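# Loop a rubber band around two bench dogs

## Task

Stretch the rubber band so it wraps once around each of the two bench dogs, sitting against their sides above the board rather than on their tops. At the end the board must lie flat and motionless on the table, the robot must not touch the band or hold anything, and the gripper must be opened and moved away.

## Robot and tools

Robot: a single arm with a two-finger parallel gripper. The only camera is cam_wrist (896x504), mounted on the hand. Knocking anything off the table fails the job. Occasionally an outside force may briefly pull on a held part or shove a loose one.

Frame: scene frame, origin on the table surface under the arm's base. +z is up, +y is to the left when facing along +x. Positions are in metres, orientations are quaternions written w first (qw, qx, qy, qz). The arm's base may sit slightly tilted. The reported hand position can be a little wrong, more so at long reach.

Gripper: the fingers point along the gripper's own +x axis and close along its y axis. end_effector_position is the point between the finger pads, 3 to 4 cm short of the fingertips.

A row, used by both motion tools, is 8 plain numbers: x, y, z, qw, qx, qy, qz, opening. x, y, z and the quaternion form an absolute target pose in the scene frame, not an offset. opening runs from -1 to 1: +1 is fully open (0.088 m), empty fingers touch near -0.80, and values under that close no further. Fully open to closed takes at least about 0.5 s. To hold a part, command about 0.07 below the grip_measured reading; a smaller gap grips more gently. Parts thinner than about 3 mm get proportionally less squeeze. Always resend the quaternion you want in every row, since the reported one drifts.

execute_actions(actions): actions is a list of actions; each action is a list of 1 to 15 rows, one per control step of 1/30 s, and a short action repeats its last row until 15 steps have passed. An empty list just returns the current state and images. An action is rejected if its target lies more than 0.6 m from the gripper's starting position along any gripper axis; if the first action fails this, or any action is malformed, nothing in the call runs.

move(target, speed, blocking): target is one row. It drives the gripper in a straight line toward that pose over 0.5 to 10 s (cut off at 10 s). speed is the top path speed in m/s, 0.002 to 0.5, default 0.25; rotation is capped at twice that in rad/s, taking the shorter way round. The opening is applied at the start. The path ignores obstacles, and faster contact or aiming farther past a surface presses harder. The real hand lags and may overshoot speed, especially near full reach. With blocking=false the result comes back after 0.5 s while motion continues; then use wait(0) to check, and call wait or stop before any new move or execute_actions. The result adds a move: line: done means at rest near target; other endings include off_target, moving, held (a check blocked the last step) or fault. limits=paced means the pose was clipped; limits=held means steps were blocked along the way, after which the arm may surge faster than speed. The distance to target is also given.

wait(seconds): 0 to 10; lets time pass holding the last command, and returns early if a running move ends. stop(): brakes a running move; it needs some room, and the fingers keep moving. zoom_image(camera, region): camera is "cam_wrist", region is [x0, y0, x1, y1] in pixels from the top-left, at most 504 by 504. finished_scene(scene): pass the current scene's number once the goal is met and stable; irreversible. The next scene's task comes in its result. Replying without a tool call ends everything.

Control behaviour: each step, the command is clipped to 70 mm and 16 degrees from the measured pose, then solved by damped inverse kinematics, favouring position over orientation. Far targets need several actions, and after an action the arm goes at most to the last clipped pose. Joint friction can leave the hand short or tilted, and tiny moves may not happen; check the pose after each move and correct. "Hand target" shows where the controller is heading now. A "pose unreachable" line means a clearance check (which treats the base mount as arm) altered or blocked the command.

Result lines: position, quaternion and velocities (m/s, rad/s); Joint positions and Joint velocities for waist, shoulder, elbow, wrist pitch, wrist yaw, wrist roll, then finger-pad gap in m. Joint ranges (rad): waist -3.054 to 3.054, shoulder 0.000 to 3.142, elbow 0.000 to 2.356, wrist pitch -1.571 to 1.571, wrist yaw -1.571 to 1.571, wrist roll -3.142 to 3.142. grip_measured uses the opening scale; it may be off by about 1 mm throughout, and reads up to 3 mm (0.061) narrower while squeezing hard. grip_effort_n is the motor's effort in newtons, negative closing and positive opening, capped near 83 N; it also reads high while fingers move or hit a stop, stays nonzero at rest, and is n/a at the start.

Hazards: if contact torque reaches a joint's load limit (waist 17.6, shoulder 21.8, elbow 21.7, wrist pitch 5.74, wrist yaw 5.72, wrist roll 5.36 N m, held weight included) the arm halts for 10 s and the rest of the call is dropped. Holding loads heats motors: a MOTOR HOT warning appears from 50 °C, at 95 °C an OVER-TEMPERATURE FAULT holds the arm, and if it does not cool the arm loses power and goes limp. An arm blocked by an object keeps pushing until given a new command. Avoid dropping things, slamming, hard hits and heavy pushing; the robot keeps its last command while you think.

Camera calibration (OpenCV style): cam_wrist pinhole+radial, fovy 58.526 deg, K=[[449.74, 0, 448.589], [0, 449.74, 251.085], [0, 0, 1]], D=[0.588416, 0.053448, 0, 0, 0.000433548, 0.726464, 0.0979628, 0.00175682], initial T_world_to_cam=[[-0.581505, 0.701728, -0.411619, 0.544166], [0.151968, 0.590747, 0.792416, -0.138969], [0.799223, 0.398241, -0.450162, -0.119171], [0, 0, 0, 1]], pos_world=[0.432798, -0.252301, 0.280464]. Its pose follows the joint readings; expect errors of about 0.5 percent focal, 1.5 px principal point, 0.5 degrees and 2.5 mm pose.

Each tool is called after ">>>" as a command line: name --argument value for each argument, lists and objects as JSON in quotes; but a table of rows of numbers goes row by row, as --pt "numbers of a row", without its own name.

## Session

>>> execute_actions --actions '[]'

Scene clock: 0.00 s.
end_effector_position=(+0.3023, +0.1589, +0.3639) grip_measured=+0.848 grip_effort_n=n/a end_effector_quat_wxyz=(+0.295, -0.469, -0.197, +0.808) end_effector_velocity=(-0.000, +0.002, +0.002) end_effector_angular_velocity=(+0.029, -0.005, +0.010)
Joint positions: [ 0.827  2.019  1.605 -1.25  -0.205 -2.31   0.081]
Joint velocities: [-0.002 -0.002 -0.002  0.007 -0.022 -0.022  0.   ]
Motor temperatures (°C, as the motors report them): [24 24 22 22 21 22]
Heat: hottest waist 24 °C (+0.0 °C/min).
Hand target: +0.302, +0.159, +0.364; +0.295, -0.469, -0.197, +0.808
camera_calibration (this result's frames):
cam_wrist: T_world_to_cam=[[0.335666, 0.731659, 0.593298, -0.423233], [0.938374, -0.204657, -0.278513, -0.116373], [-0.0823543, 0.650223, -0.755267, 0.273869], [0, 0, 0, 1]] pos_world=[0.273821, 0.10777, 0.425536]

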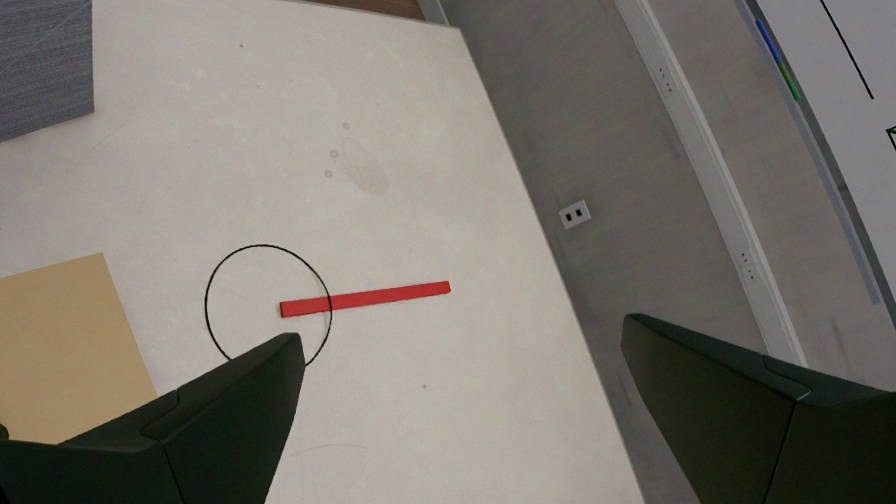

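>>> move --target '[0.33, 0.07, 0.29, 0.5, -0.5, 0.5, 0.5, 1.0]' --speed 0.35

Scene clock: 5.27 s.
end_effector_position=(+0.3285, +0.0691, +0.2911) grip_measured=+1.000 grip_effort_n=12.3 end_effector_quat_wxyz=(+0.500, -0.501, +0.497, +0.502) end_effector_velocity=(-0.003, -0.001, +0.002) end_effector_angular_velocity=(+0.009, +0.024, -0.002)
Joint positions: [ 0.857  1.991  1.448 -1.284  0.647 -0.829  0.088]
Joint velocities: [-0.002 -0.002  0.007 -0.022 -0.022  0.007  0.   ]
Motor temperatures (°C, as the motors report them): [25 25 22 22 21 22]
Heat: hottest waist 25 °C (+11.4 °C/min).
Hand target: +0.331, +0.070, +0.291; +0.501, -0.500, +0.499, +0.500
Off the commanded pose: 0.002 m, 0 deg.
move: done
camera_calibration (this result's frames):
cam_wrist: T_world_to_cam=[[0.999073, -0.0331241, 0.0274794, -0.323492], [-0.0400648, -0.94901, 0.31269, 0.021083], [0.0157206, -0.313502, -0.949458, 0.370333], [0, 0, 0, 1]] pos_world=[0.318215, 0.125392, 0.353912]

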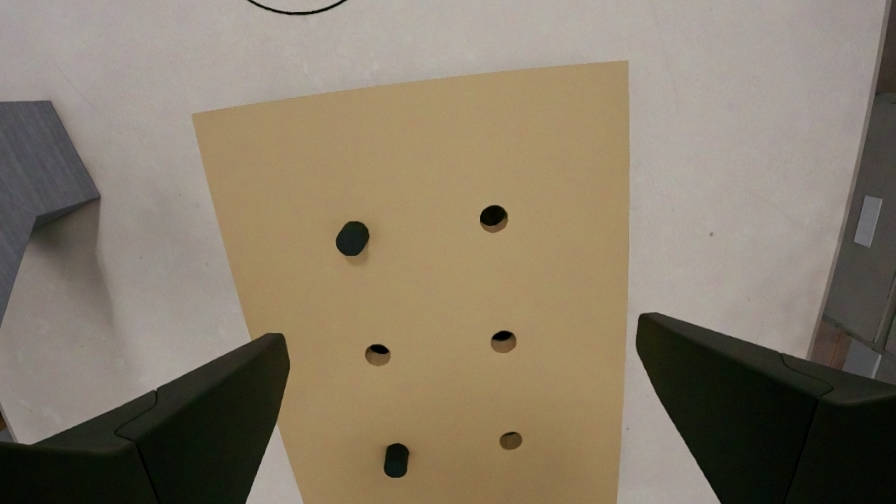

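>>> zoom_image --camera "cam_wrist" --region '[310, 190, 540, 380]'

>>> zoom_image --camera "cam_wrist" --region '[330, 330, 550, 504]'

Region (310, 190, 540, 380) of cam_wrist's 896x504 image, scaled by 2.191, with more detail than that image has; it fills the top 416 rows of this view, and the rest is white.

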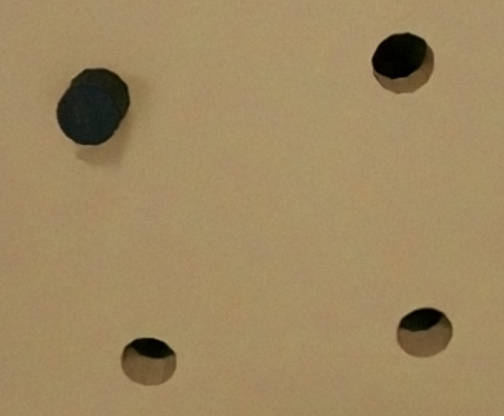

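Region (330, 330, 550, 504) of cam_wrist's 896x504 image, scaled by 2.291, with more detail than that image has; it fills the top 399 rows of this view, and the rest is white.

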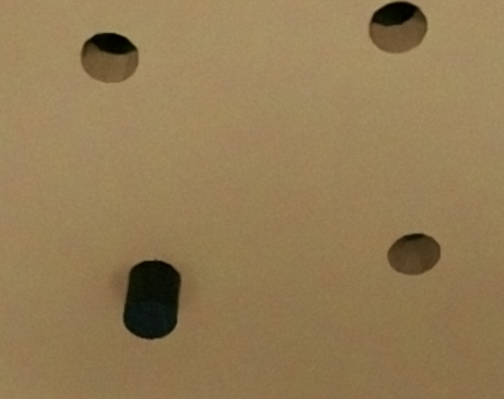

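>>> move --target '[0.293, 0.24, 0.085, 0.5, -0.5, 0.5, 0.5, -0.4]' --speed 0.25

Scene clock: 11.03 s.
end_effector_position=(+0.2939, +0.2398, +0.0879) grip_measured=-0.397 grip_effort_n=-17.0 end_effector_quat_wxyz=(+0.503, -0.498, +0.500, +0.499) end_effector_velocity=(-0.002, -0.001, -0.000) end_effector_angular_velocity=(+0.001, +0.011, +0.010)
Joint positions: [ 0.844  2.697  1.441 -0.564  0.651 -0.832  0.02 ]
Joint velocities: [-0.002 -0.002 -0.002 -0.007 -0.007 -0.007 -0.001]
Motor temperatures (°C, as the motors report them): [26 25 23 22 21 22]
Heat: hottest waist 26 °C (+10.9 °C/min).
Hand target: +0.294, +0.241, +0.085; +0.500, -0.500, +0.500, +0.500
Off the commanded pose: 0.003 m, 0 deg.
move: done
camera_calibration (this result's frames):
cam_wrist: T_world_to_cam=[[0.998684, -0.0438724, 0.0265477, -0.274908], [-0.0500022, -0.947974, 0.314397, 0.24778], [0.0113732, -0.315311, -0.94892, 0.233101], [0, 0, 0, 1]] pos_world=[0.284285, 0.296327, 0.150591]

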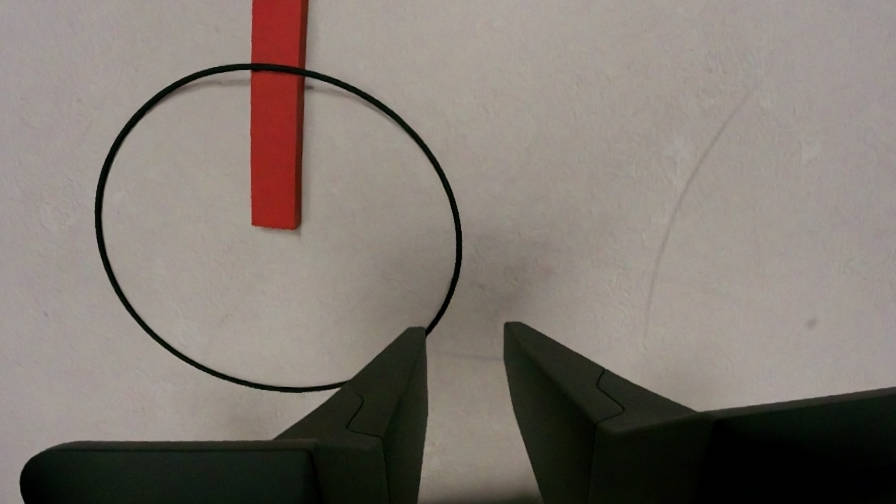

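>>> move --target '[0.295, 0.257, 0.063, 0.5, -0.5, 0.5, 0.5, -0.4]' --speed 0.04

Scene clock: 13.37 s.
end_effector_position=(+0.2948, +0.2555, +0.0661) grip_measured=-0.397 grip_effort_n=-16.5 end_effector_quat_wxyz=(+0.501, -0.499, +0.500, +0.500) end_effector_velocity=(+0.004, +0.001, +0.002) end_effector_angular_velocity=(+0.009, +0.002, +0.016)
Joint positions: [ 0.832  2.792  1.512 -0.535  0.654 -0.847  0.02 ]
Joint velocities: [-0.002 -0.002  0.012 -0.007 -0.007 -0.022 -0.   ]
Motor temperatures (°C, as the motors report them): [27 26 23 22 21 22]
Heat: hottest waist 27 °C (+13.5 °C/min).
Hand target: +0.295, +0.257, +0.063; +0.500, -0.500, +0.500, +0.500
Off the commanded pose: 0.003 m, 0 deg.
move: done
camera_calibration (this result's frames):
cam_wrist: T_world_to_cam=[[0.998817, -0.04178, 0.0248894, -0.274957], [-0.047507, -0.947681, 0.315663, 0.268641], [0.0103989, -0.316472, -0.948545, 0.217919], [0, 0, 0, 1]] pos_world=[0.285128, 0.312064, 0.128749]

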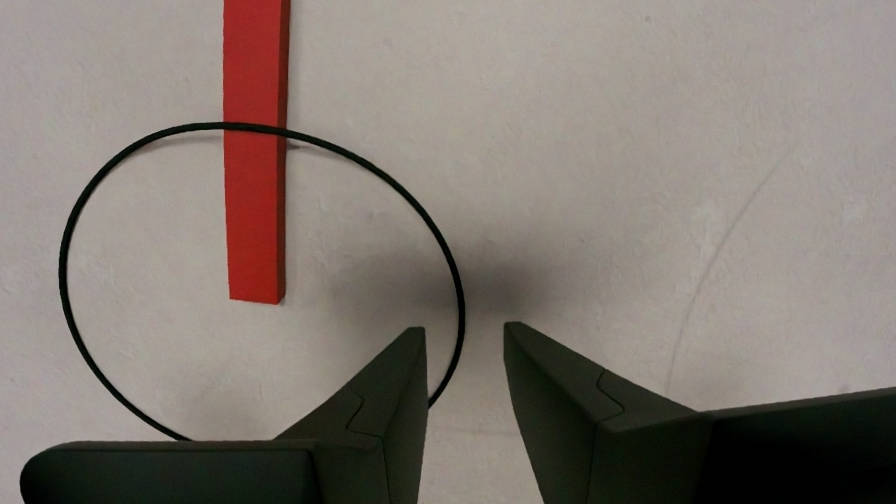

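>>> move --target '[0.295, 0.258, 0.047, 0.5, -0.5, 0.5, 0.5, -0.4]' --speed 0.015

Scene clock: 15.40 s.
end_effector_position=(+0.2955, +0.2567, +0.0504) grip_measured=-0.397 grip_effort_n=-16.0 end_effector_quat_wxyz=(+0.502, -0.498, +0.500, +0.499) end_effector_velocity=(+0.000, -0.004, -0.001) end_effector_angular_velocity=(-0.011, +0.004, +0.006)
Joint positions: [ 0.808  2.827  1.519 -0.487  0.66  -0.876  0.02 ]
Joint velocities: [-0.007 -0.002 -0.002 -0.007  0.007 -0.007 -0.   ]
Motor temperatures (°C, as the motors report them): [28 26 23 22 21 22]
Heat: hottest waist 28 °C (+15.6 °C/min).
Hand target: +0.295, +0.258, +0.047; +0.500, -0.500, +0.500, +0.500
Off the commanded pose: 0.004 m, 0 deg.
move: done
camera_calibration (this result's frames):
cam_wrist: T_world_to_cam=[[0.998726, -0.043348, 0.0258243, -0.274852], [-0.0492823, -0.947835, 0.314928, 0.275351], [0.0108257, -0.3158, -0.948764, 0.203125], [0, 0, 0, 1]] pos_world=[0.285873, 0.31322, 0.113099]

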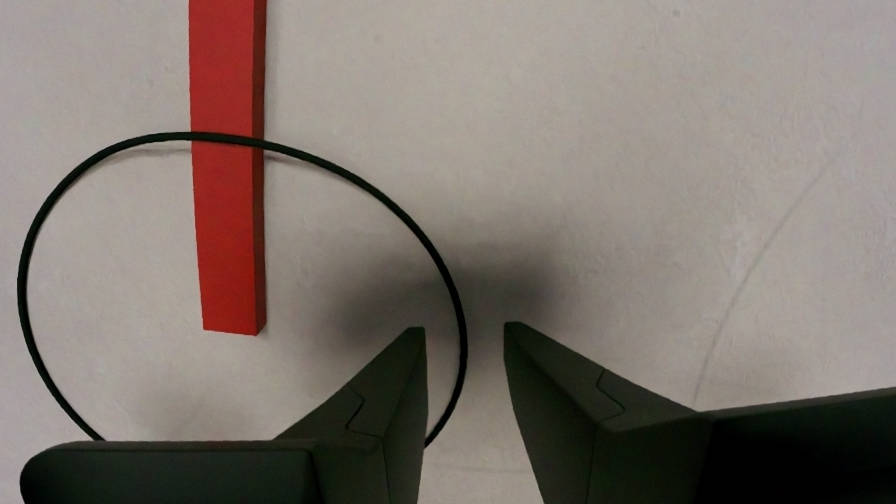

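>>> move --target '[0.295, 0.258, 0.039, 0.5, -0.5, 0.5, 0.5, -0.4]' --speed 0.012

Scene clock: 16.83 s.
end_effector_position=(+0.2957, +0.2568, +0.0436) grip_measured=-0.397 grip_effort_n=-16.5 end_effector_quat_wxyz=(+0.502, -0.499, +0.499, +0.500) end_effector_velocity=(-0.002, +0.001, -0.003) end_effector_angular_velocity=(+0.017, +0.017, +0.000)
Joint positions: [ 0.797  2.841  1.52  -0.464  0.662 -0.892  0.02 ]
Joint velocities: [-0.007  0.002 -0.002  0.007 -0.022 -0.007 -0.   ]
Motor temperatures (°C, as the motors report them): [28 26 23 22 21 22]
Heat: hottest waist 28 °C (+14.3 °C/min).
Hand target: +0.295, +0.258, +0.039; +0.500, -0.500, +0.500, +0.500
Off the commanded pose: 0.005 m, 0 deg.
move: done
camera_calibration (this result's frames):
cam_wrist: T_world_to_cam=[[0.998757, -0.0419591, 0.0269087, -0.275315], [-0.0482993, -0.948075, 0.314358, 0.277443], [0.0123212, -0.315267, -0.948923, 0.196149], [0, 0, 0, 1]] pos_world=[0.285956, 0.313324, 0.106322]

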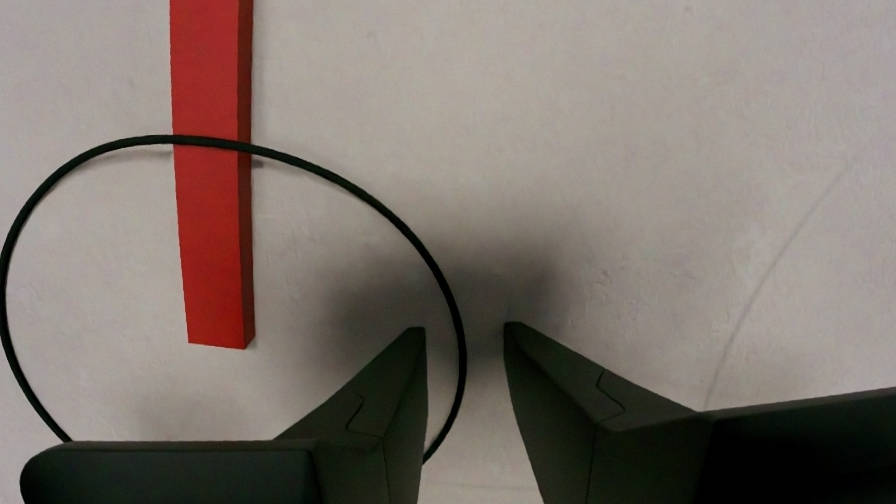

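>>> execute_actions --actions '[[[0.295,0.258,0.0385,0.5,-0.5,0.5,0.5,-0.42],[0.295,0.258,0.038,0.5,-0.5,0.5,0.5,-0.44],[0.295,0.258,0.0375,0.5,-0.5,0.5,0.5,-0.46],[0.295,0.258,0.037,0.5,-0.5,0.5,0.5,-0.48],[0.295,0.258,0.0365,0.5,-0.5,0.5,0.5,-0.50],[0.295,0.258,0.036,0.5,-0.5,0.5,0.5,-0.52],[0.295,0.258,0.0355,0.5,-0.5,0.5,0.5,-0.54],[0.295,0.258,0.035,0.5,-0.5,0.5,0.5,-0.56],[0.295,0.258,0.0345,0.5,-0.5,0.5,0.5,-0.58],[0.295,0.258,0.034,0.5,-0.5,0.5,0.5,-0.60]]]'

Scene clock: 17.83 s.
end_effector_position=(+0.2991, +0.2570, +0.0428) grip_measured=-0.591 grip_effort_n=-16.0 end_effector_quat_wxyz=(+0.505, -0.502, +0.497, +0.496) end_effector_velocity=(+0.004, -0.001, +0.001) end_effector_angular_velocity=(-0.000, -0.011, -0.002)
Joint positions: [ 0.794  2.842  1.523 -0.451  0.671 -0.902  0.01 ]
Joint velocities: [-0.002 -0.007 -0.002  0.007  0.007 -0.007 -0.004]
Motor temperatures (°C, as the motors report them): [28 27 23 22 21 22]
Heat: hottest waist 28 °C (+13.5 °C/min).
Hand target: +0.295, +0.258, +0.034; +0.500, -0.500, +0.500, +0.500
Off the commanded pose: 0.010 m, 1 deg.
camera_calibration (this result's frames):
cam_wrist: T_world_to_cam=[[0.998308, -0.0431452, 0.0389736, -0.278755], [-0.053228, -0.947908, 0.314065, 0.279473], [0.023393, -0.315608, -0.948601, 0.19215], [0, 0, 0, 1]] pos_world=[0.288664, 0.313532, 0.105365]

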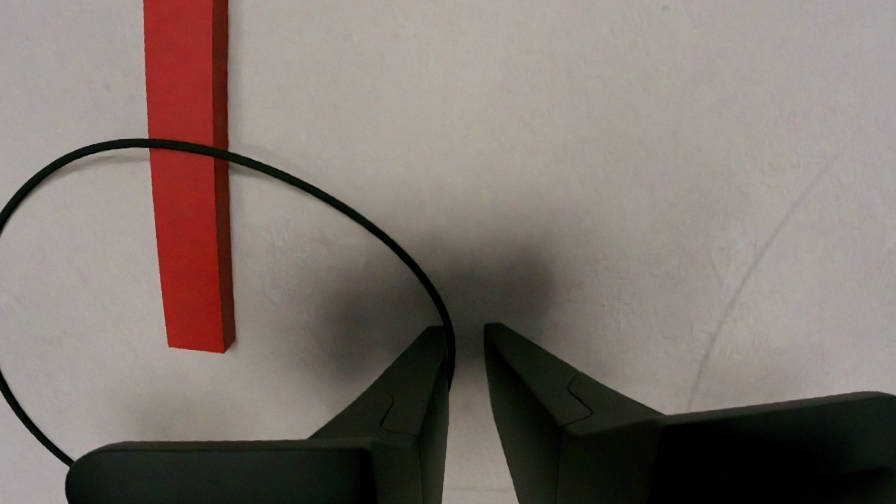

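>>> execute_actions --actions '[[[0.296,0.258,0.036,0.5,-0.5,0.5,0.5,-0.62],[0.296,0.258,0.036,0.5,-0.5,0.5,0.5,-0.64],[0.296,0.258,0.036,0.5,-0.5,0.5,0.5,-0.66],[0.296,0.258,0.036,0.5,-0.5,0.5,0.5,-0.68],[0.296,0.258,0.036,0.5,-0.5,0.5,0.5,-0.70],[0.296,0.258,0.036,0.5,-0.5,0.5,0.5,-0.72],[0.296,0.258,0.036,0.5,-0.5,0.5,0.5,-0.735],[0.296,0.258,0.036,0.5,-0.5,0.5,0.5,-0.75],[0.296,0.258,0.036,0.5,-0.5,0.5,0.5,-0.765],[0.296,0.258,0.036,0.5,-0.5,0.5,0.5,-0.78],[0.296,0.258,0.036,0.5,-0.5,0.5,0.5,-0.80],[0.296,0.258,0.036,0.5,-0.5,0.5,0.5,-0.83],[0.296,0.258,0.036,0.5,-0.5,0.5,0.5,-0.87],[0.296,0.258,0.036,0.5,-0.5,0.5,0.5,-0.92],[0.296,0.258,0.036,0.5,-0.5,0.5,0.5,-1.0]]]'

Scene clock: 19.23 s.
end_effector_position=(+0.3020, +0.2572, +0.0430) grip_measured=-0.787 grip_effort_n=-83.5 end_effector_quat_wxyz=(+0.508, -0.501, +0.497, +0.494) end_effector_velocity=(-0.000, -0.001, +0.000) end_effector_angular_velocity=(-0.004, -0.008, +0.022)
Joint positions: [ 0.791  2.843  1.53  -0.451  0.672 -0.902  0.   ]
Joint velocities: [ 0.002 -0.002 -0.007  0.007  0.007 -0.022 -0.   ]
Motor temperatures (°C, as the motors report them): [28 27 23 22 21 22]
Heat: hottest waist 28 °C (+12.5 °C/min).
Hand target: +0.296, +0.258, +0.036; +0.500, -0.500, +0.500, +0.500
Off the commanded pose: 0.009 m, 1 deg.
camera_calibration (this result's frames):
cam_wrist: T_world_to_cam=[[0.997871, -0.0495105, 0.0424423, -0.279996], [-0.0603234, -0.948053, 0.31234, 0.282038], [0.0247734, -0.314236, -0.949022, 0.191607], [0, 0, 0, 1]] pos_world=[0.291666, 0.313734, 0.105631]

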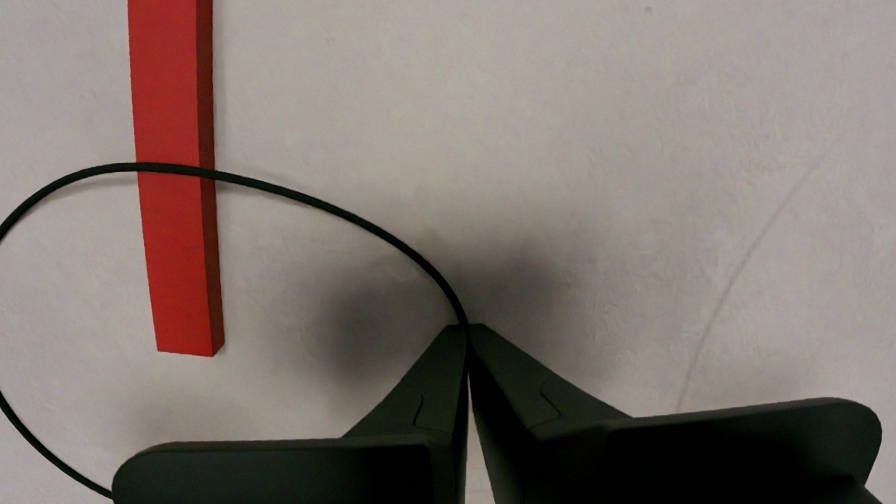

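>>> move --target '[0.275, 0.255, 0.1, 0.5, -0.5, 0.5, 0.5, -1.0]' --speed 0.06

Scene clock: 22.80 s.
end_effector_position=(+0.2741, +0.2563, +0.0958) grip_measured=-0.787 grip_effort_n=-83.5 end_effector_quat_wxyz=(+0.497, -0.502, +0.500, +0.501) end_effector_velocity=(-0.004, +0.000, -0.002) end_effector_angular_velocity=(+0.013, +0.019, -0.008)
Joint positions: [ 0.913  2.728  1.456 -0.607  0.635 -0.754  0.   ]
Joint velocities: [-0.002 -0.002 -0.012  0.007 -0.022  0.007 -0.   ]
Motor temperatures (°C, as the motors report them): [29 27 23 22 21 22]
Heat: hottest waist 29 °C (+13.2 °C/min).
Hand target: +0.275, +0.255, +0.100; +0.500, -0.500, +0.499, +0.500
Off the commanded pose: 0.004 m, 0 deg.
move: done
camera_calibration (this result's frames):
cam_wrist: T_world_to_cam=[[0.99918, -0.0332475, 0.0230929, -0.257157], [-0.0389107, -0.946149, 0.321385, 0.255725], [0.0111641, -0.32202, -0.946667, 0.247628], [0, 0, 0, 1]] pos_world=[0.264132, 0.313146, 0.158174]

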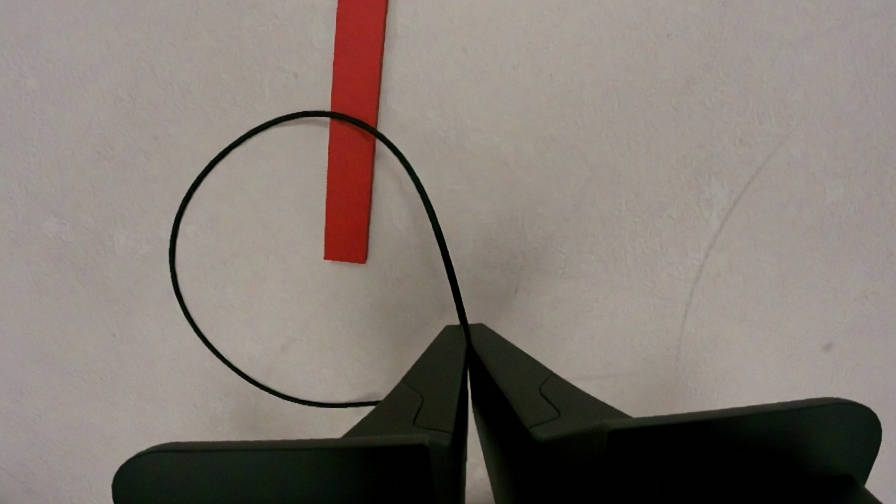

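>>> move --target '[0.195, 0.245, 0.21, 0.5, -0.5, 0.5, 0.5, -1.0]' --speed 0.12

Scene clock: 25.50 s.
end_effector_position=(+0.1949, +0.2475, +0.2077) grip_measured=-0.787 grip_effort_n=-83.5 end_effector_quat_wxyz=(+0.499, -0.501, +0.498, +0.502) end_effector_velocity=(-0.001, -0.002, -0.000) end_effector_angular_velocity=(-0.003, +0.011, -0.006)
Joint positions: [ 1.229  2.48   1.309 -0.891  0.51  -0.411  0.   ]
Joint velocities: [-0.002 -0.002 -0.002 -0.007 -0.007  0.007 -0.   ]
Motor temperatures (°C, as the motors report them): [30 28 23 22 21 22]
Heat: hottest waist 30 °C (+14.1 °C/min).
Hand target: +0.194, +0.245, +0.210; +0.501, -0.499, +0.499, +0.501
Off the commanded pose: 0.003 m, 0 deg.
move: done
camera_calibration (this result's frames):
cam_wrist: T_world_to_cam=[[0.99909, -0.0341361, 0.0255616, -0.181122], [-0.0404753, -0.947813, 0.316248, 0.210179], [0.0134322, -0.316995, -0.948332, 0.350309], [0, 0, 0, 1]] pos_world=[0.184759, 0.304074, 0.27037]

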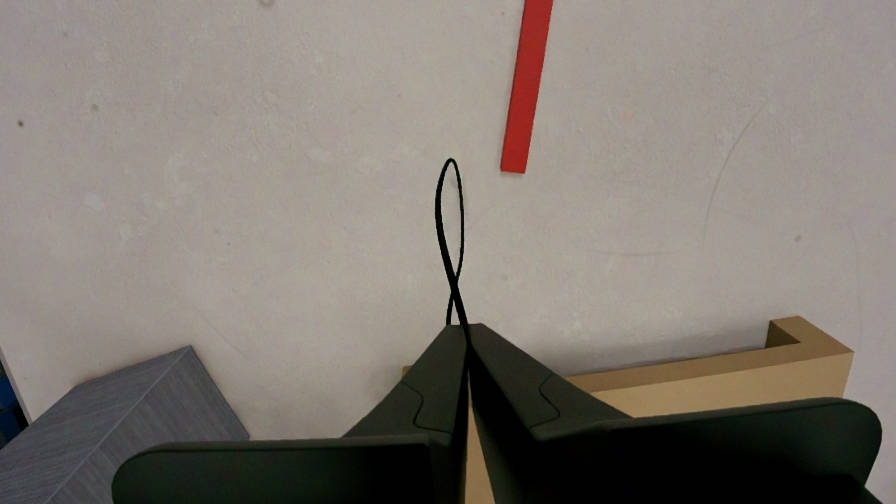

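>>> move --target '[0.267, 0.085, 0.28, 0.7066, -0.0272, 0.7066, 0.0272, -1.0]' --speed 0.35

Scene clock: 29.17 s.
end_effector_position=(+0.2635, +0.0851, +0.2760) grip_measured=-0.787 grip_effort_n=-83.5 end_effector_quat_wxyz=(+0.703, -0.038, +0.710, +0.029) end_effector_velocity=(+0.001, +0.001, +0.001) end_effector_angular_velocity=(+0.012, +0.001, -0.002)
Joint positions: [ 0.974  1.925  1.188 -1.199  0.615  0.808  0.   ]
Joint velocities: [-0.002 -0.002  0.002  0.007 -0.007 -0.007 -0.   ]
Motor temperatures (°C, as the motors report them): [30 29 23 22 21 22]
Heat: hottest waist 30 °C (+12.3 °C/min).
Hand target: +0.267, +0.084, +0.280; +0.707, -0.028, +0.707, +0.026
Off the commanded pose: 0.005 m, 1 deg.
move: done
camera_calibration (this result's frames):
cam_wrist: T_world_to_cam=[[0.0553075, -0.997761, 0.0376071, 0.0703484], [-0.943937, -0.0399727, 0.327696, 0.19504], [-0.325459, -0.0536228, -0.944035, 0.428349], [0, 0, 0, 1]] pos_world=[0.319625, 0.100956, 0.337817]

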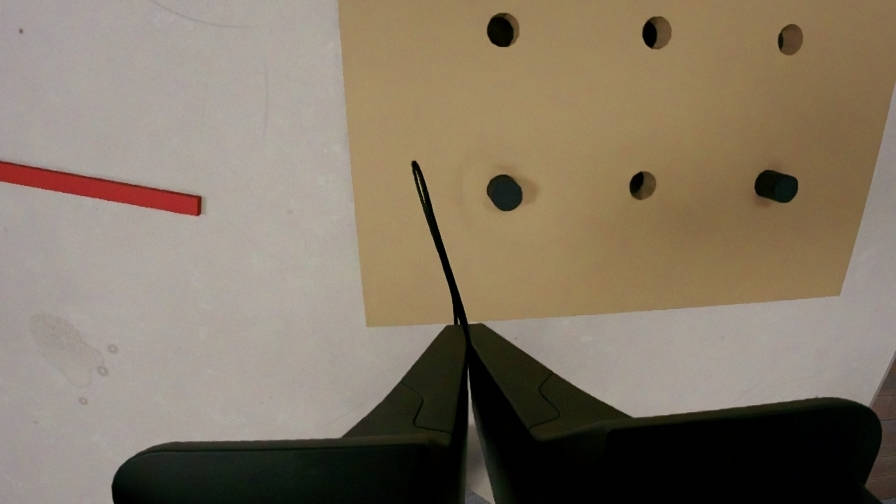

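>>> zoom_image --camera "cam_wrist" --region '[390, 130, 680, 340]'

>>> zoom_image --camera "cam_wrist" --region '[720, 140, 840, 230]'

Region (390, 130, 680, 340) of cam_wrist's 896x504 image, scaled by 1.738, with more detail than that image has; it fills the top 365 rows of this view, and the rest is white.

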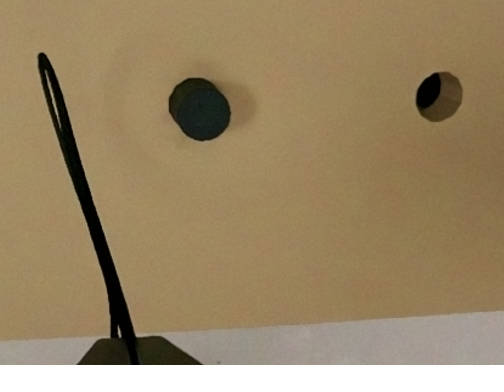

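Region (720, 140, 840, 230) of cam_wrist's 896x504 image, scaled by 4.200, with more detail than that image has; it fills the top 378 rows of this view, and the rest is white.

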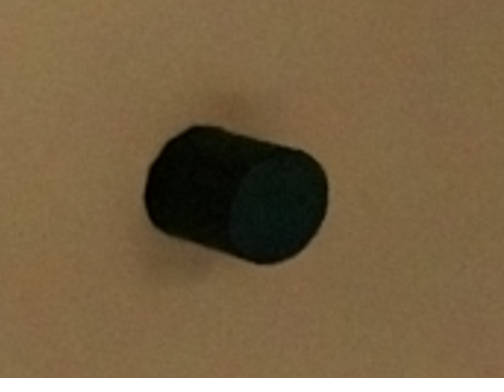

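>>> move --target '[0.2655, 0.083, 0.228, 0.7066, -0.0272, 0.7066, 0.0272, -1.0]' --speed 0.08

Scene clock: 32.23 s.
end_effector_position=(+0.2687, +0.0836, +0.2314) grip_measured=-0.787 grip_effort_n=-83.5 end_effector_quat_wxyz=(+0.709, -0.020, +0.704, +0.026) end_effector_velocity=(-0.001, -0.002, +0.001) end_effector_angular_velocity=(+0.003, +0.008, +0.007)
Joint positions: [ 0.874  1.925  1.053 -0.961  0.644  0.699  0.   ]
Joint velocities: [-0.002 -0.007 -0.002 -0.007 -0.007 -0.007 -0.   ]
Motor temperatures (°C, as the motors report them): [30 29 23 22 21 22]
Heat: hottest waist 30 °C (+11.2 °C/min).
Hand target: +0.266, +0.083, +0.228; +0.707, -0.028, +0.707, +0.027
Off the commanded pose: 0.005 m, 1 deg.
move: done
camera_calibration (this result's frames):
cam_wrist: T_world_to_cam=[[0.0264585, -0.999501, 0.0172692, 0.0828919], [-0.950063, -0.019769, 0.311431, 0.218235], [-0.310934, -0.0246468, -0.950112, 0.382966], [0, 0, 0, 1]] pos_world=[0.324221, 0.0966037, 0.294464]

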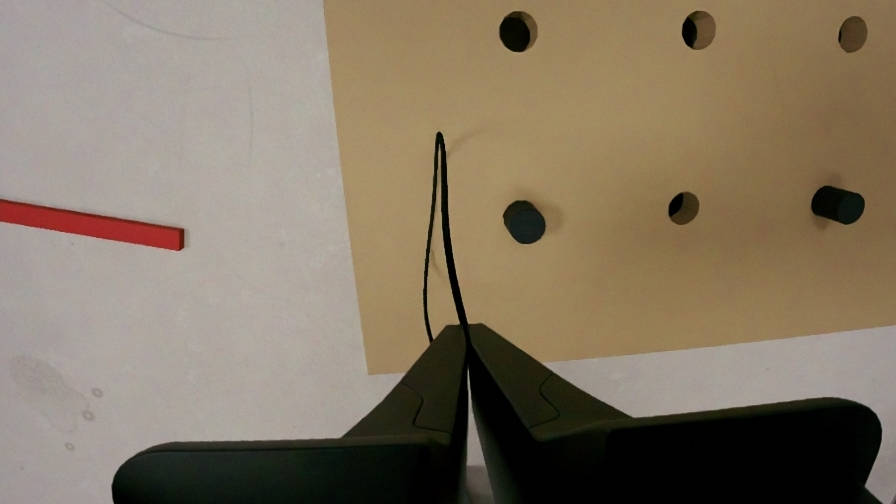

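The bottom of the loop is touching the board. Next I'll lay it over dog A.

>>> move --target '[0.2766, -0.0462, 0.122, 0.7066, -0.0272, 0.7066, 0.0272, -1.0]' --speed 0.1

Scene clock: 34.57 s.
end_effector_position=(+0.2789, -0.0463, +0.1209) grip_measured=-0.787 grip_effort_n=-83.5 end_effector_quat_wxyz=(+0.705, -0.030, +0.709, +0.024) end_effector_velocity=(-0.003, +0.003, +0.001) end_effector_angular_velocity=(+0.022, +0.005, +0.014)
Joint positions: [ 0.272  1.708  0.741 -0.405  0.676 -0.066  0.   ]
Joint velocities: [ 0.002 -0.007 -0.007 -0.007 -0.022 -0.007 -0.   ]
Motor temperatures (°C, as the motors report them): [30 29 23 22 21 22]
Heat: hottest waist 30 °C (+10.4 °C/min).
Hand target: +0.278, -0.047, +0.122; +0.706, -0.029, +0.708, +0.025
Off the commanded pose: 0.003 m, 1 deg.
move: done
camera_calibration (this result's frames):
cam_wrist: T_world_to_cam=[[0.0382119, -0.998694, 0.0339244, -0.050528], [-0.945987, -0.0252158, 0.323223, 0.256938], [-0.321945, -0.044443, -0.945715, 0.279537], [0, 0, 0, 1]] pos_world=[0.334986, -0.0315596, 0.183028]

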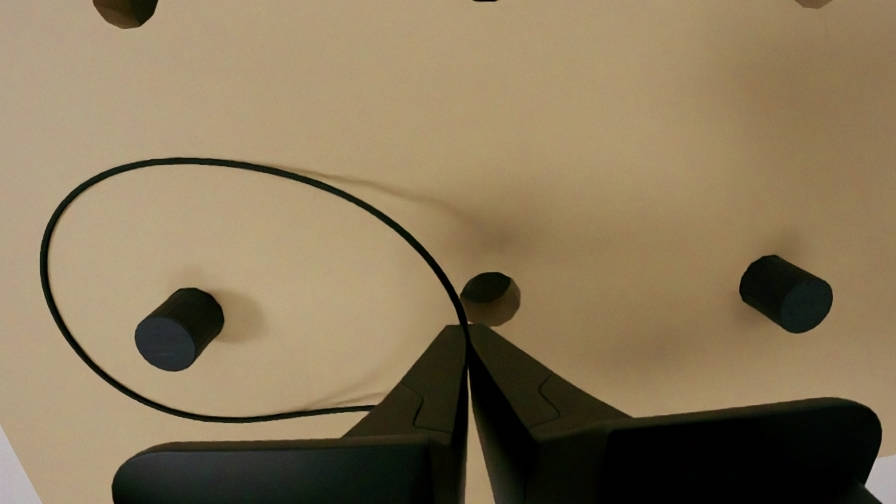

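>>> execute_actions --actions '[]'

Scene clock: 35.93 s.
end_effector_position=(+0.2788, -0.0462, +0.1208) grip_measured=-0.787 grip_effort_n=-83.5 end_effector_quat_wxyz=(+0.705, -0.030, +0.709, +0.024) end_effector_velocity=(-0.002, -0.000, +0.001) end_effector_angular_velocity=(+0.007, +0.004, +0.022)
Joint positions: [ 0.272  1.708  0.741 -0.404  0.676 -0.068  0.   ]
Joint velocities: [-0.002 -0.007 -0.002 -0.007 -0.007 -0.022 -0.   ]
Motor temperatures (°C, as the motors report them): [29 29 23 22 21 22]
Heat: hottest waist 29 °C (+8.3 °C/min).
Hand target: +0.278, -0.047, +0.121; +0.705, -0.029, +0.708, +0.025
Off the commanded pose: 0.003 m, 1 deg.
camera_calibration (this result's frames):
cam_wrist: T_world_to_cam=[[0.0388222, -0.99868, 0.0336172, -0.0506512], [-0.945989, -0.0258957, 0.323163, 0.256909], [-0.321866, -0.0443475, -0.945746, 0.279409], [0, 0, 0, 1]] pos_world=[0.334932, -0.0315404, 0.182929]

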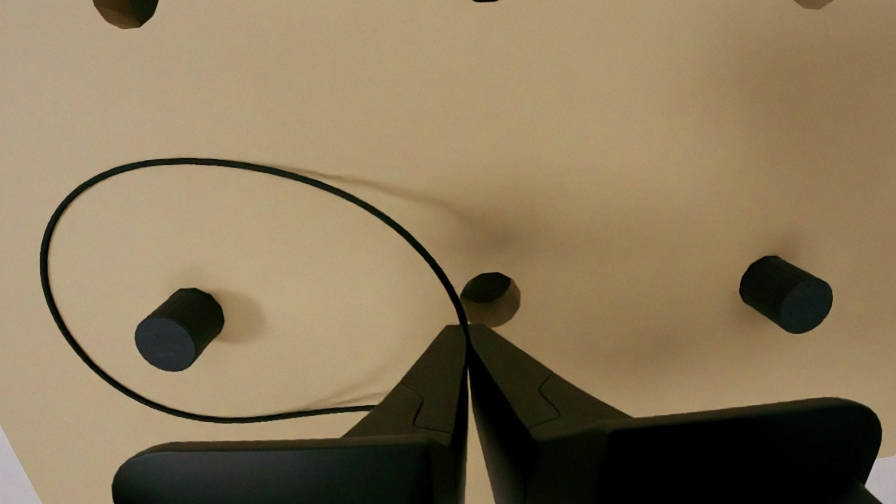

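>>> move --target '[0.2765, -0.120, 0.122, 0.7066, -0.0272, 0.7066, 0.0272, -1.0]' --speed 0.06

Scene clock: 38.17 s.
end_effector_position=(+0.2731, -0.1170, +0.1193) grip_measured=-0.787 grip_effort_n=-83.5 end_effector_quat_wxyz=(+0.701, -0.030, +0.711, +0.030) end_effector_velocity=(+0.001, +0.000, -0.000) end_effector_angular_velocity=(+0.005, -0.006, +0.016)
Joint positions: [ 0.04   1.541  0.753 -0.429  0.605 -0.345  0.   ]
Joint velocities: [-0.002 -0.002 -0.002  0.007 -0.007 -0.022 -0.   ]
Motor temperatures (°C, as the motors report them): [29 29 23 22 21 22]
Heat: hottest waist 29 °C (+7.9 °C/min).
Hand target: +0.276, -0.121, +0.122; +0.706, -0.028, +0.707, +0.027
Off the commanded pose: 0.005 m, 1 deg.
move: done
camera_calibration (this result's frames):
cam_wrist: T_world_to_cam=[[0.0457923, -0.998643, 0.0248213, -0.1219], [-0.942873, -0.0350004, 0.331308, 0.247245], [-0.32999, -0.0385747, -0.943196, 0.275579], [0, 0, 0, 1]] pos_world=[0.329641, -0.10245, 0.181036]

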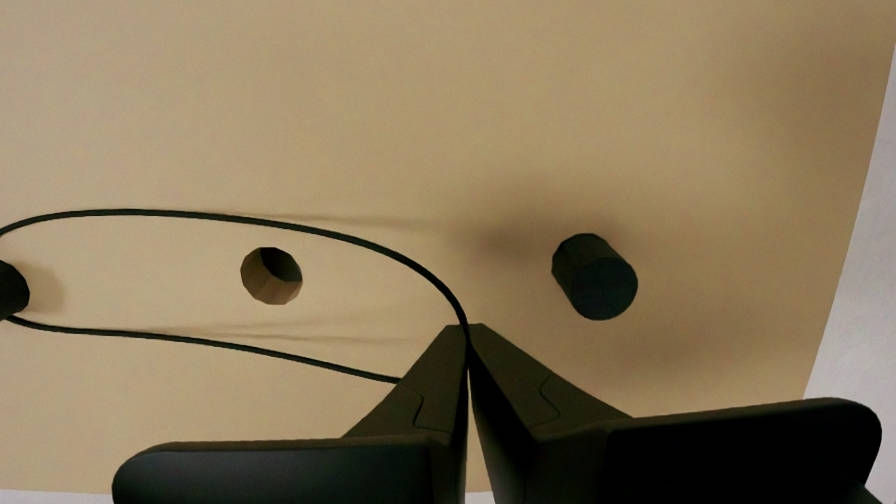

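>>> move --target '[0.281, -0.190, 0.125, 0.7066, -0.0272, 0.7066, 0.0272, -1.0]' --speed 0.05

Scene clock: 41.33 s.
end_effector_position=(+0.2770, -0.1821, +0.1206) grip_measured=-0.787 grip_effort_n=-83.5 end_effector_quat_wxyz=(+0.700, -0.027, +0.713, +0.038) end_effector_velocity=(-0.001, +0.002, +0.001) end_effector_angular_velocity=(+0.010, +0.001, +0.027)
Joint positions: [-0.158  1.489  0.881 -0.506  0.513 -0.56   0.   ]
Joint velocities: [ 0.002 -0.002 -0.002 -0.007 -0.007 -0.022 -0.   ]
Motor temperatures (°C, as the motors report them): [29 29 23 22 21 22]
Heat: hottest waist 29 °C (+7.3 °C/min).
Hand target: +0.281, -0.190, +0.125; +0.706, -0.028, +0.707, +0.027
Off the commanded pose: 0.010 m, 2 deg.
move: off_target
camera_calibration (this result's frames):
cam_wrist: T_world_to_cam=[[0.0528605, -0.998558, 0.00932051, -0.187197], [-0.941162, -0.0466979, 0.334714, 0.245245], [-0.333796, -0.0264652, -0.942274, 0.278755], [0, 0, 0, 1]] pos_world=[0.333758, -0.168098, 0.182322]

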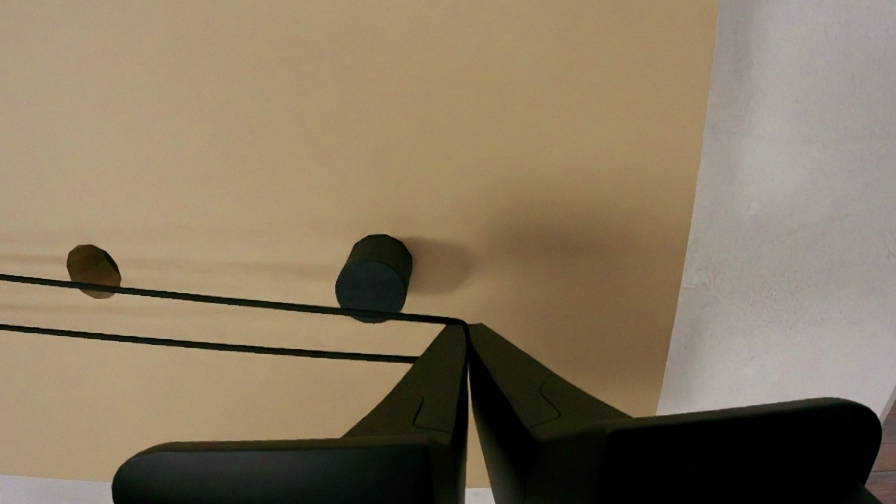

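>>> execute_actions --actions '[[[0.2812,-0.1901,0.125,0.7066,-0.0272,0.7066,0.0272,-1.0],[0.2814,-0.1902,0.125,0.7066,-0.0272,0.7066,0.0272,-1.0],[0.2817,-0.1903,0.125,0.7066,-0.0272,0.7066,0.0272,-1.0],[0.282,-0.1904,0.125,0.7066,-0.0272,0.7066,0.0272,-1.0],[0.2823,-0.1905,0.1249,0.7066,-0.0272,0.7066,0.0272,-1.0],[0.2826,-0.1906,0.1248,0.7066,-0.0272,0.7066,0.0272,-1.0],[0.2829,-0.1907,0.1246,0.7066,-0.0272,0.7066,0.0272,-1.0],[0.2832,-0.1908,0.1243,0.7066,-0.0272,0.7066,0.0272,-1.0],[0.2835,-0.1909,0.124,0.7066,-0.0272,0.7066,0.0272,-1.0],[0.2838,-0.191,0.1236,0.7066,-0.0272,0.7066,0.0272,-1.0],[0.284,-0.1911,0.1232,0.7066,-0.0272,0.7066,0.0272,-1.0],[0.2842,-0.1912,0.1228,0.7066,-0.0272,0.7066,0.0272,-1.0],[0.2843,-0.1913,0.1224,0.7066,-0.0272,0.7066,0.0272,-1.0],[0.2844,-0.1914,0.122,0.7066,-0.0272,0.7066,0.0272,-1.0],[0.2845,-0.1915,0.1215,0.7066,-0.0272,0.7066,0.0272,-1.0]],[[0.2845,-0.1916,0.121,0.7066,-0.0272,0.7066,0.0272,-1.0],[0.2845,-0.1917,0.1204,0.7066,-0.0272,0.7066,0.0272,-1.0],[0.2845,-0.1918,0.1198,0.7066,-0.0272,0.7066,0.0272,-1.0],[0.2845,-0.1919,0.1192,0.7066,-0.0272,0.7066,0.0272,-1.0],[0.2845,-0.192,0.1186,0.7066,-0.0272,0.7066,0.0272,-1.0],[0.2845,-0.192,0.118,0.7066,-0.0272,0.7066,0.0272,-1.0],[0.2845,-0.192,0.1175,0.7066,-0.0272,0.7066,0.0272,-1.0],[0.2845,-0.192,0.117,0.7066,-0.0272,0.7066,0.0272,-1.0],[0.2845,-0.192,0.1166,0.7066,-0.0272,0.7066,0.0272,-1.0],[0.2845,-0.192,0.1163,0.7066,-0.0272,0.7066,0.0272,-1.0],[0.2845,-0.192,0.116,0.7066,-0.0272,0.7066,0.0272,-1.0]]]'

Scene clock: 44.53 s.
end_effector_position=(+0.2825, -0.1879, +0.1174) grip_measured=-0.787 grip_effort_n=-83.5 end_effector_quat_wxyz=(+0.706, -0.026, +0.707, +0.032) end_effector_velocity=(-0.000, +0.003, -0.001) end_effector_angular_velocity=(+0.008, -0.003, +0.010)
Joint positions: [-0.173  1.5    0.892 -0.476  0.503 -0.577  0.   ]
Joint velocities: [ 0.002  0.002 -0.007  0.007 -0.007 -0.007 -0.   ]
Motor temperatures (°C, as the motors report them): [29 30 24 22 21 22]
Heat: hottest shoulder 30 °C (+8.1 °C/min).
Hand target: +0.284, -0.192, +0.116; +0.707, -0.027, +0.707, +0.027
Off the commanded pose: 0.005 m, 1 deg.
camera_calibration (this result's frames):
cam_wrist: T_world_to_cam=[[0.0428046, -0.998947, 0.0165287, -0.191303], [-0.947411, -0.0353336, 0.318063, 0.25703], [-0.317144, -0.029274, -0.947925, 0.272818], [0, 0, 0, 1]] pos_world=[0.338224, -0.174033, 0.180022]

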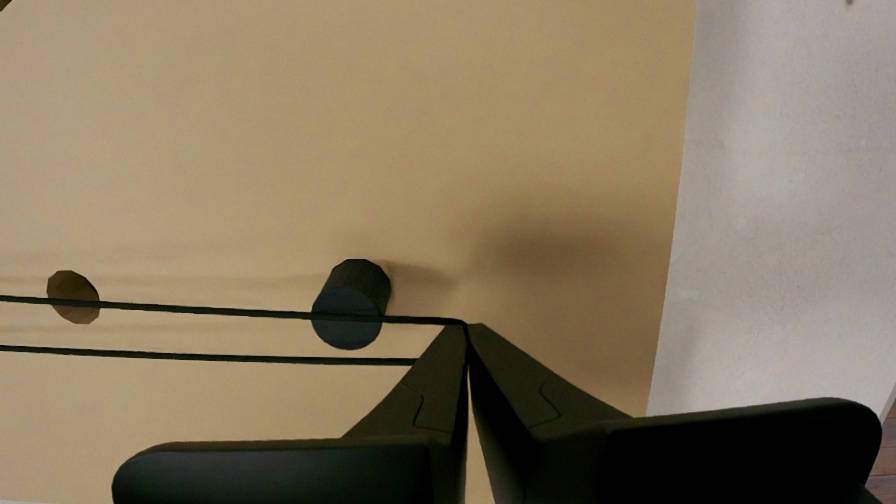

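>>> execute_actions --actions '[[[0.284,-0.192,0.116,0.7066,-0.0272,0.7066,0.0272,-1.0],[0.2834,-0.192,0.116,0.7066,-0.0272,0.7066,0.0272,-1.0],[0.2828,-0.192,0.116,0.7066,-0.0272,0.7066,0.0272,-1.0],[0.2822,-0.192,0.116,0.7066,-0.0272,0.7066,0.0272,-1.0],[0.2816,-0.192,0.116,0.7066,-0.0272,0.7066,0.0272,-1.0],[0.281,-0.192,0.116,0.7066,-0.0272,0.7066,0.0272,-1.0],[0.2804,-0.192,0.116,0.7066,-0.0272,0.7066,0.0272,-1.0],[0.2798,-0.192,0.116,0.7066,-0.0272,0.7066,0.0272,-1.0],[0.2793,-0.192,0.116,0.7066,-0.0272,0.7066,0.0272,-1.0],[0.279,-0.192,0.116,0.7066,-0.0272,0.7066,0.0272,-1.0]]]'

Scene clock: 45.93 s.
end_effector_position=(+0.2805, -0.1886, +0.1153) grip_measured=-0.787 grip_effort_n=-83.5 end_effector_quat_wxyz=(+0.706, -0.026, +0.707, +0.033) end_effector_velocity=(-0.002, +0.001, -0.000) end_effector_angular_velocity=(+0.009, +0.003, +0.009)
Joint positions: [-0.182  1.5    0.885 -0.467  0.499 -0.586  0.   ]
Joint velocities: [-0.002 -0.002 -0.002 -0.007 -0.007 -0.007 -0.   ]
Motor temperatures (°C, as the motors report them): [28 30 24 22 21 22]
Heat: hottest shoulder 30 °C (+7.8 °C/min).
Hand target: +0.279, -0.192, +0.116; +0.707, -0.027, +0.707, +0.027
Off the commanded pose: 0.004 m, 1 deg.
camera_calibration (this result's frames):
cam_wrist: T_world_to_cam=[[0.0434213, -0.99894, 0.0153116, -0.191941], [-0.94691, -0.0362632, 0.319448, 0.25534], [-0.318554, -0.0283696, -0.94748, 0.270678], [0, 0, 0, 1]] pos_world=[0.336344, -0.174799, 0.177833]

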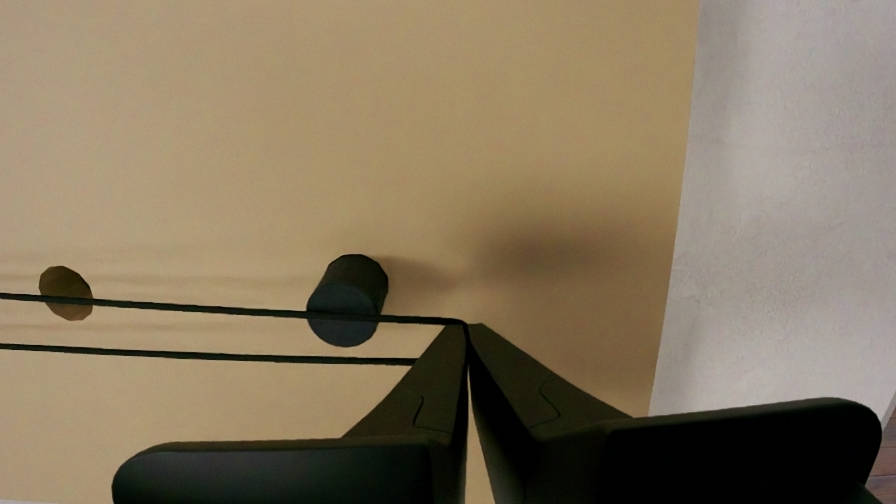

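>>> execute_actions --actions '[[[0.2788,-0.192,0.1156,0.7066,-0.0272,0.7066,0.0272,-1.0],[0.2786,-0.192,0.1151,0.7066,-0.0272,0.7066,0.0272,-1.0],[0.2784,-0.192,0.1145,0.7066,-0.0272,0.7066,0.0272,-1.0],[0.2782,-0.192,0.1138,0.7066,-0.0272,0.7066,0.0272,-1.0],[0.278,-0.192,0.1131,0.7066,-0.0272,0.7066,0.0272,-1.0],[0.278,-0.192,0.1124,0.7066,-0.0272,0.7066,0.0272,-1.0],[0.278,-0.192,0.1117,0.7066,-0.0272,0.7066,0.0272,-1.0],[0.278,-0.192,0.111,0.7066,-0.0272,0.7066,0.0272,-1.0],[0.278,-0.192,0.1103,0.7066,-0.0272,0.7066,0.0272,-1.0],[0.278,-0.192,0.1096,0.7066,-0.0272,0.7066,0.0272,-1.0],[0.278,-0.192,0.1089,0.7066,-0.0272,0.7066,0.0272,-1.0],[0.278,-0.192,0.1082,0.7066,-0.0272,0.7066,0.0272,-1.0],[0.278,-0.192,0.1075,0.7066,-0.0272,0.7066,0.0272,-1.0],[0.278,-0.192,0.1068,0.7066,-0.0272,0.7066,0.0272,-1.0],[0.278,-0.192,0.1061,0.7066,-0.0272,0.7066,0.0272,-1.0]],[[0.278,-0.192,0.1054,0.7066,-0.0272,0.7066,0.0272,-1.0],[0.278,-0.192,0.1047,0.7066,-0.0272,0.7066,0.0272,-1.0],[0.278,-0.192,0.104,0.7066,-0.0272,0.7066,0.0272,-1.0],[0.278,-0.192,0.1034,0.7066,-0.0272,0.7066,0.0272,-1.0],[0.278,-0.192,0.1029,0.7066,-0.0272,0.7066,0.0272,-1.0],[0.278,-0.192,0.1025,0.7066,-0.0272,0.7066,0.0272,-1.0],[0.278,-0.192,0.1022,0.7066,-0.0272,0.7066,0.0272,-1.0],[0.278,-0.192,0.102,0.7066,-0.0272,0.7066,0.0272,-1.0]]]'

Scene clock: 47.90 s.
end_effector_position=(+0.2809, -0.1917, +0.1055) grip_measured=-0.787 grip_effort_n=-83.5 end_effector_quat_wxyz=(+0.711, -0.026, +0.702, +0.027) end_effector_velocity=(-0.002, -0.000, +0.002) end_effector_angular_velocity=(-0.005, +0.004, +0.010)
Joint positions: [-0.208  1.518  0.869 -0.403  0.486 -0.613  0.   ]
Joint velocities: [ 0.002 -0.007 -0.002 -0.007  0.007 -0.007 -0.   ]
Motor temperatures (°C, as the motors report them): [28 30 24 22 21 22]
Heat: hottest shoulder 30 °C (+7.5 °C/min).
Hand target: +0.278, -0.192, +0.102; +0.706, -0.027, +0.707, +0.027
Off the commanded pose: 0.005 m, 1 deg.
camera_calibration (this result's frames):
cam_wrist: T_world_to_cam=[[0.0359526, -0.999088, 0.0230483, -0.193598], [-0.951468, -0.0271672, 0.306546, 0.263128], [-0.30564, -0.0329508, -0.951577, 0.257428], [0, 0, 0, 1]] pos_world=[0.335998, -0.17779, 0.168764]

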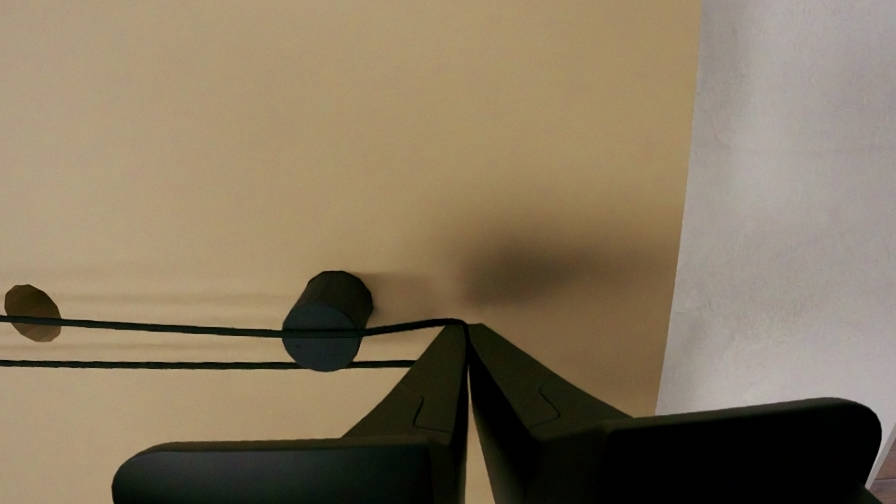

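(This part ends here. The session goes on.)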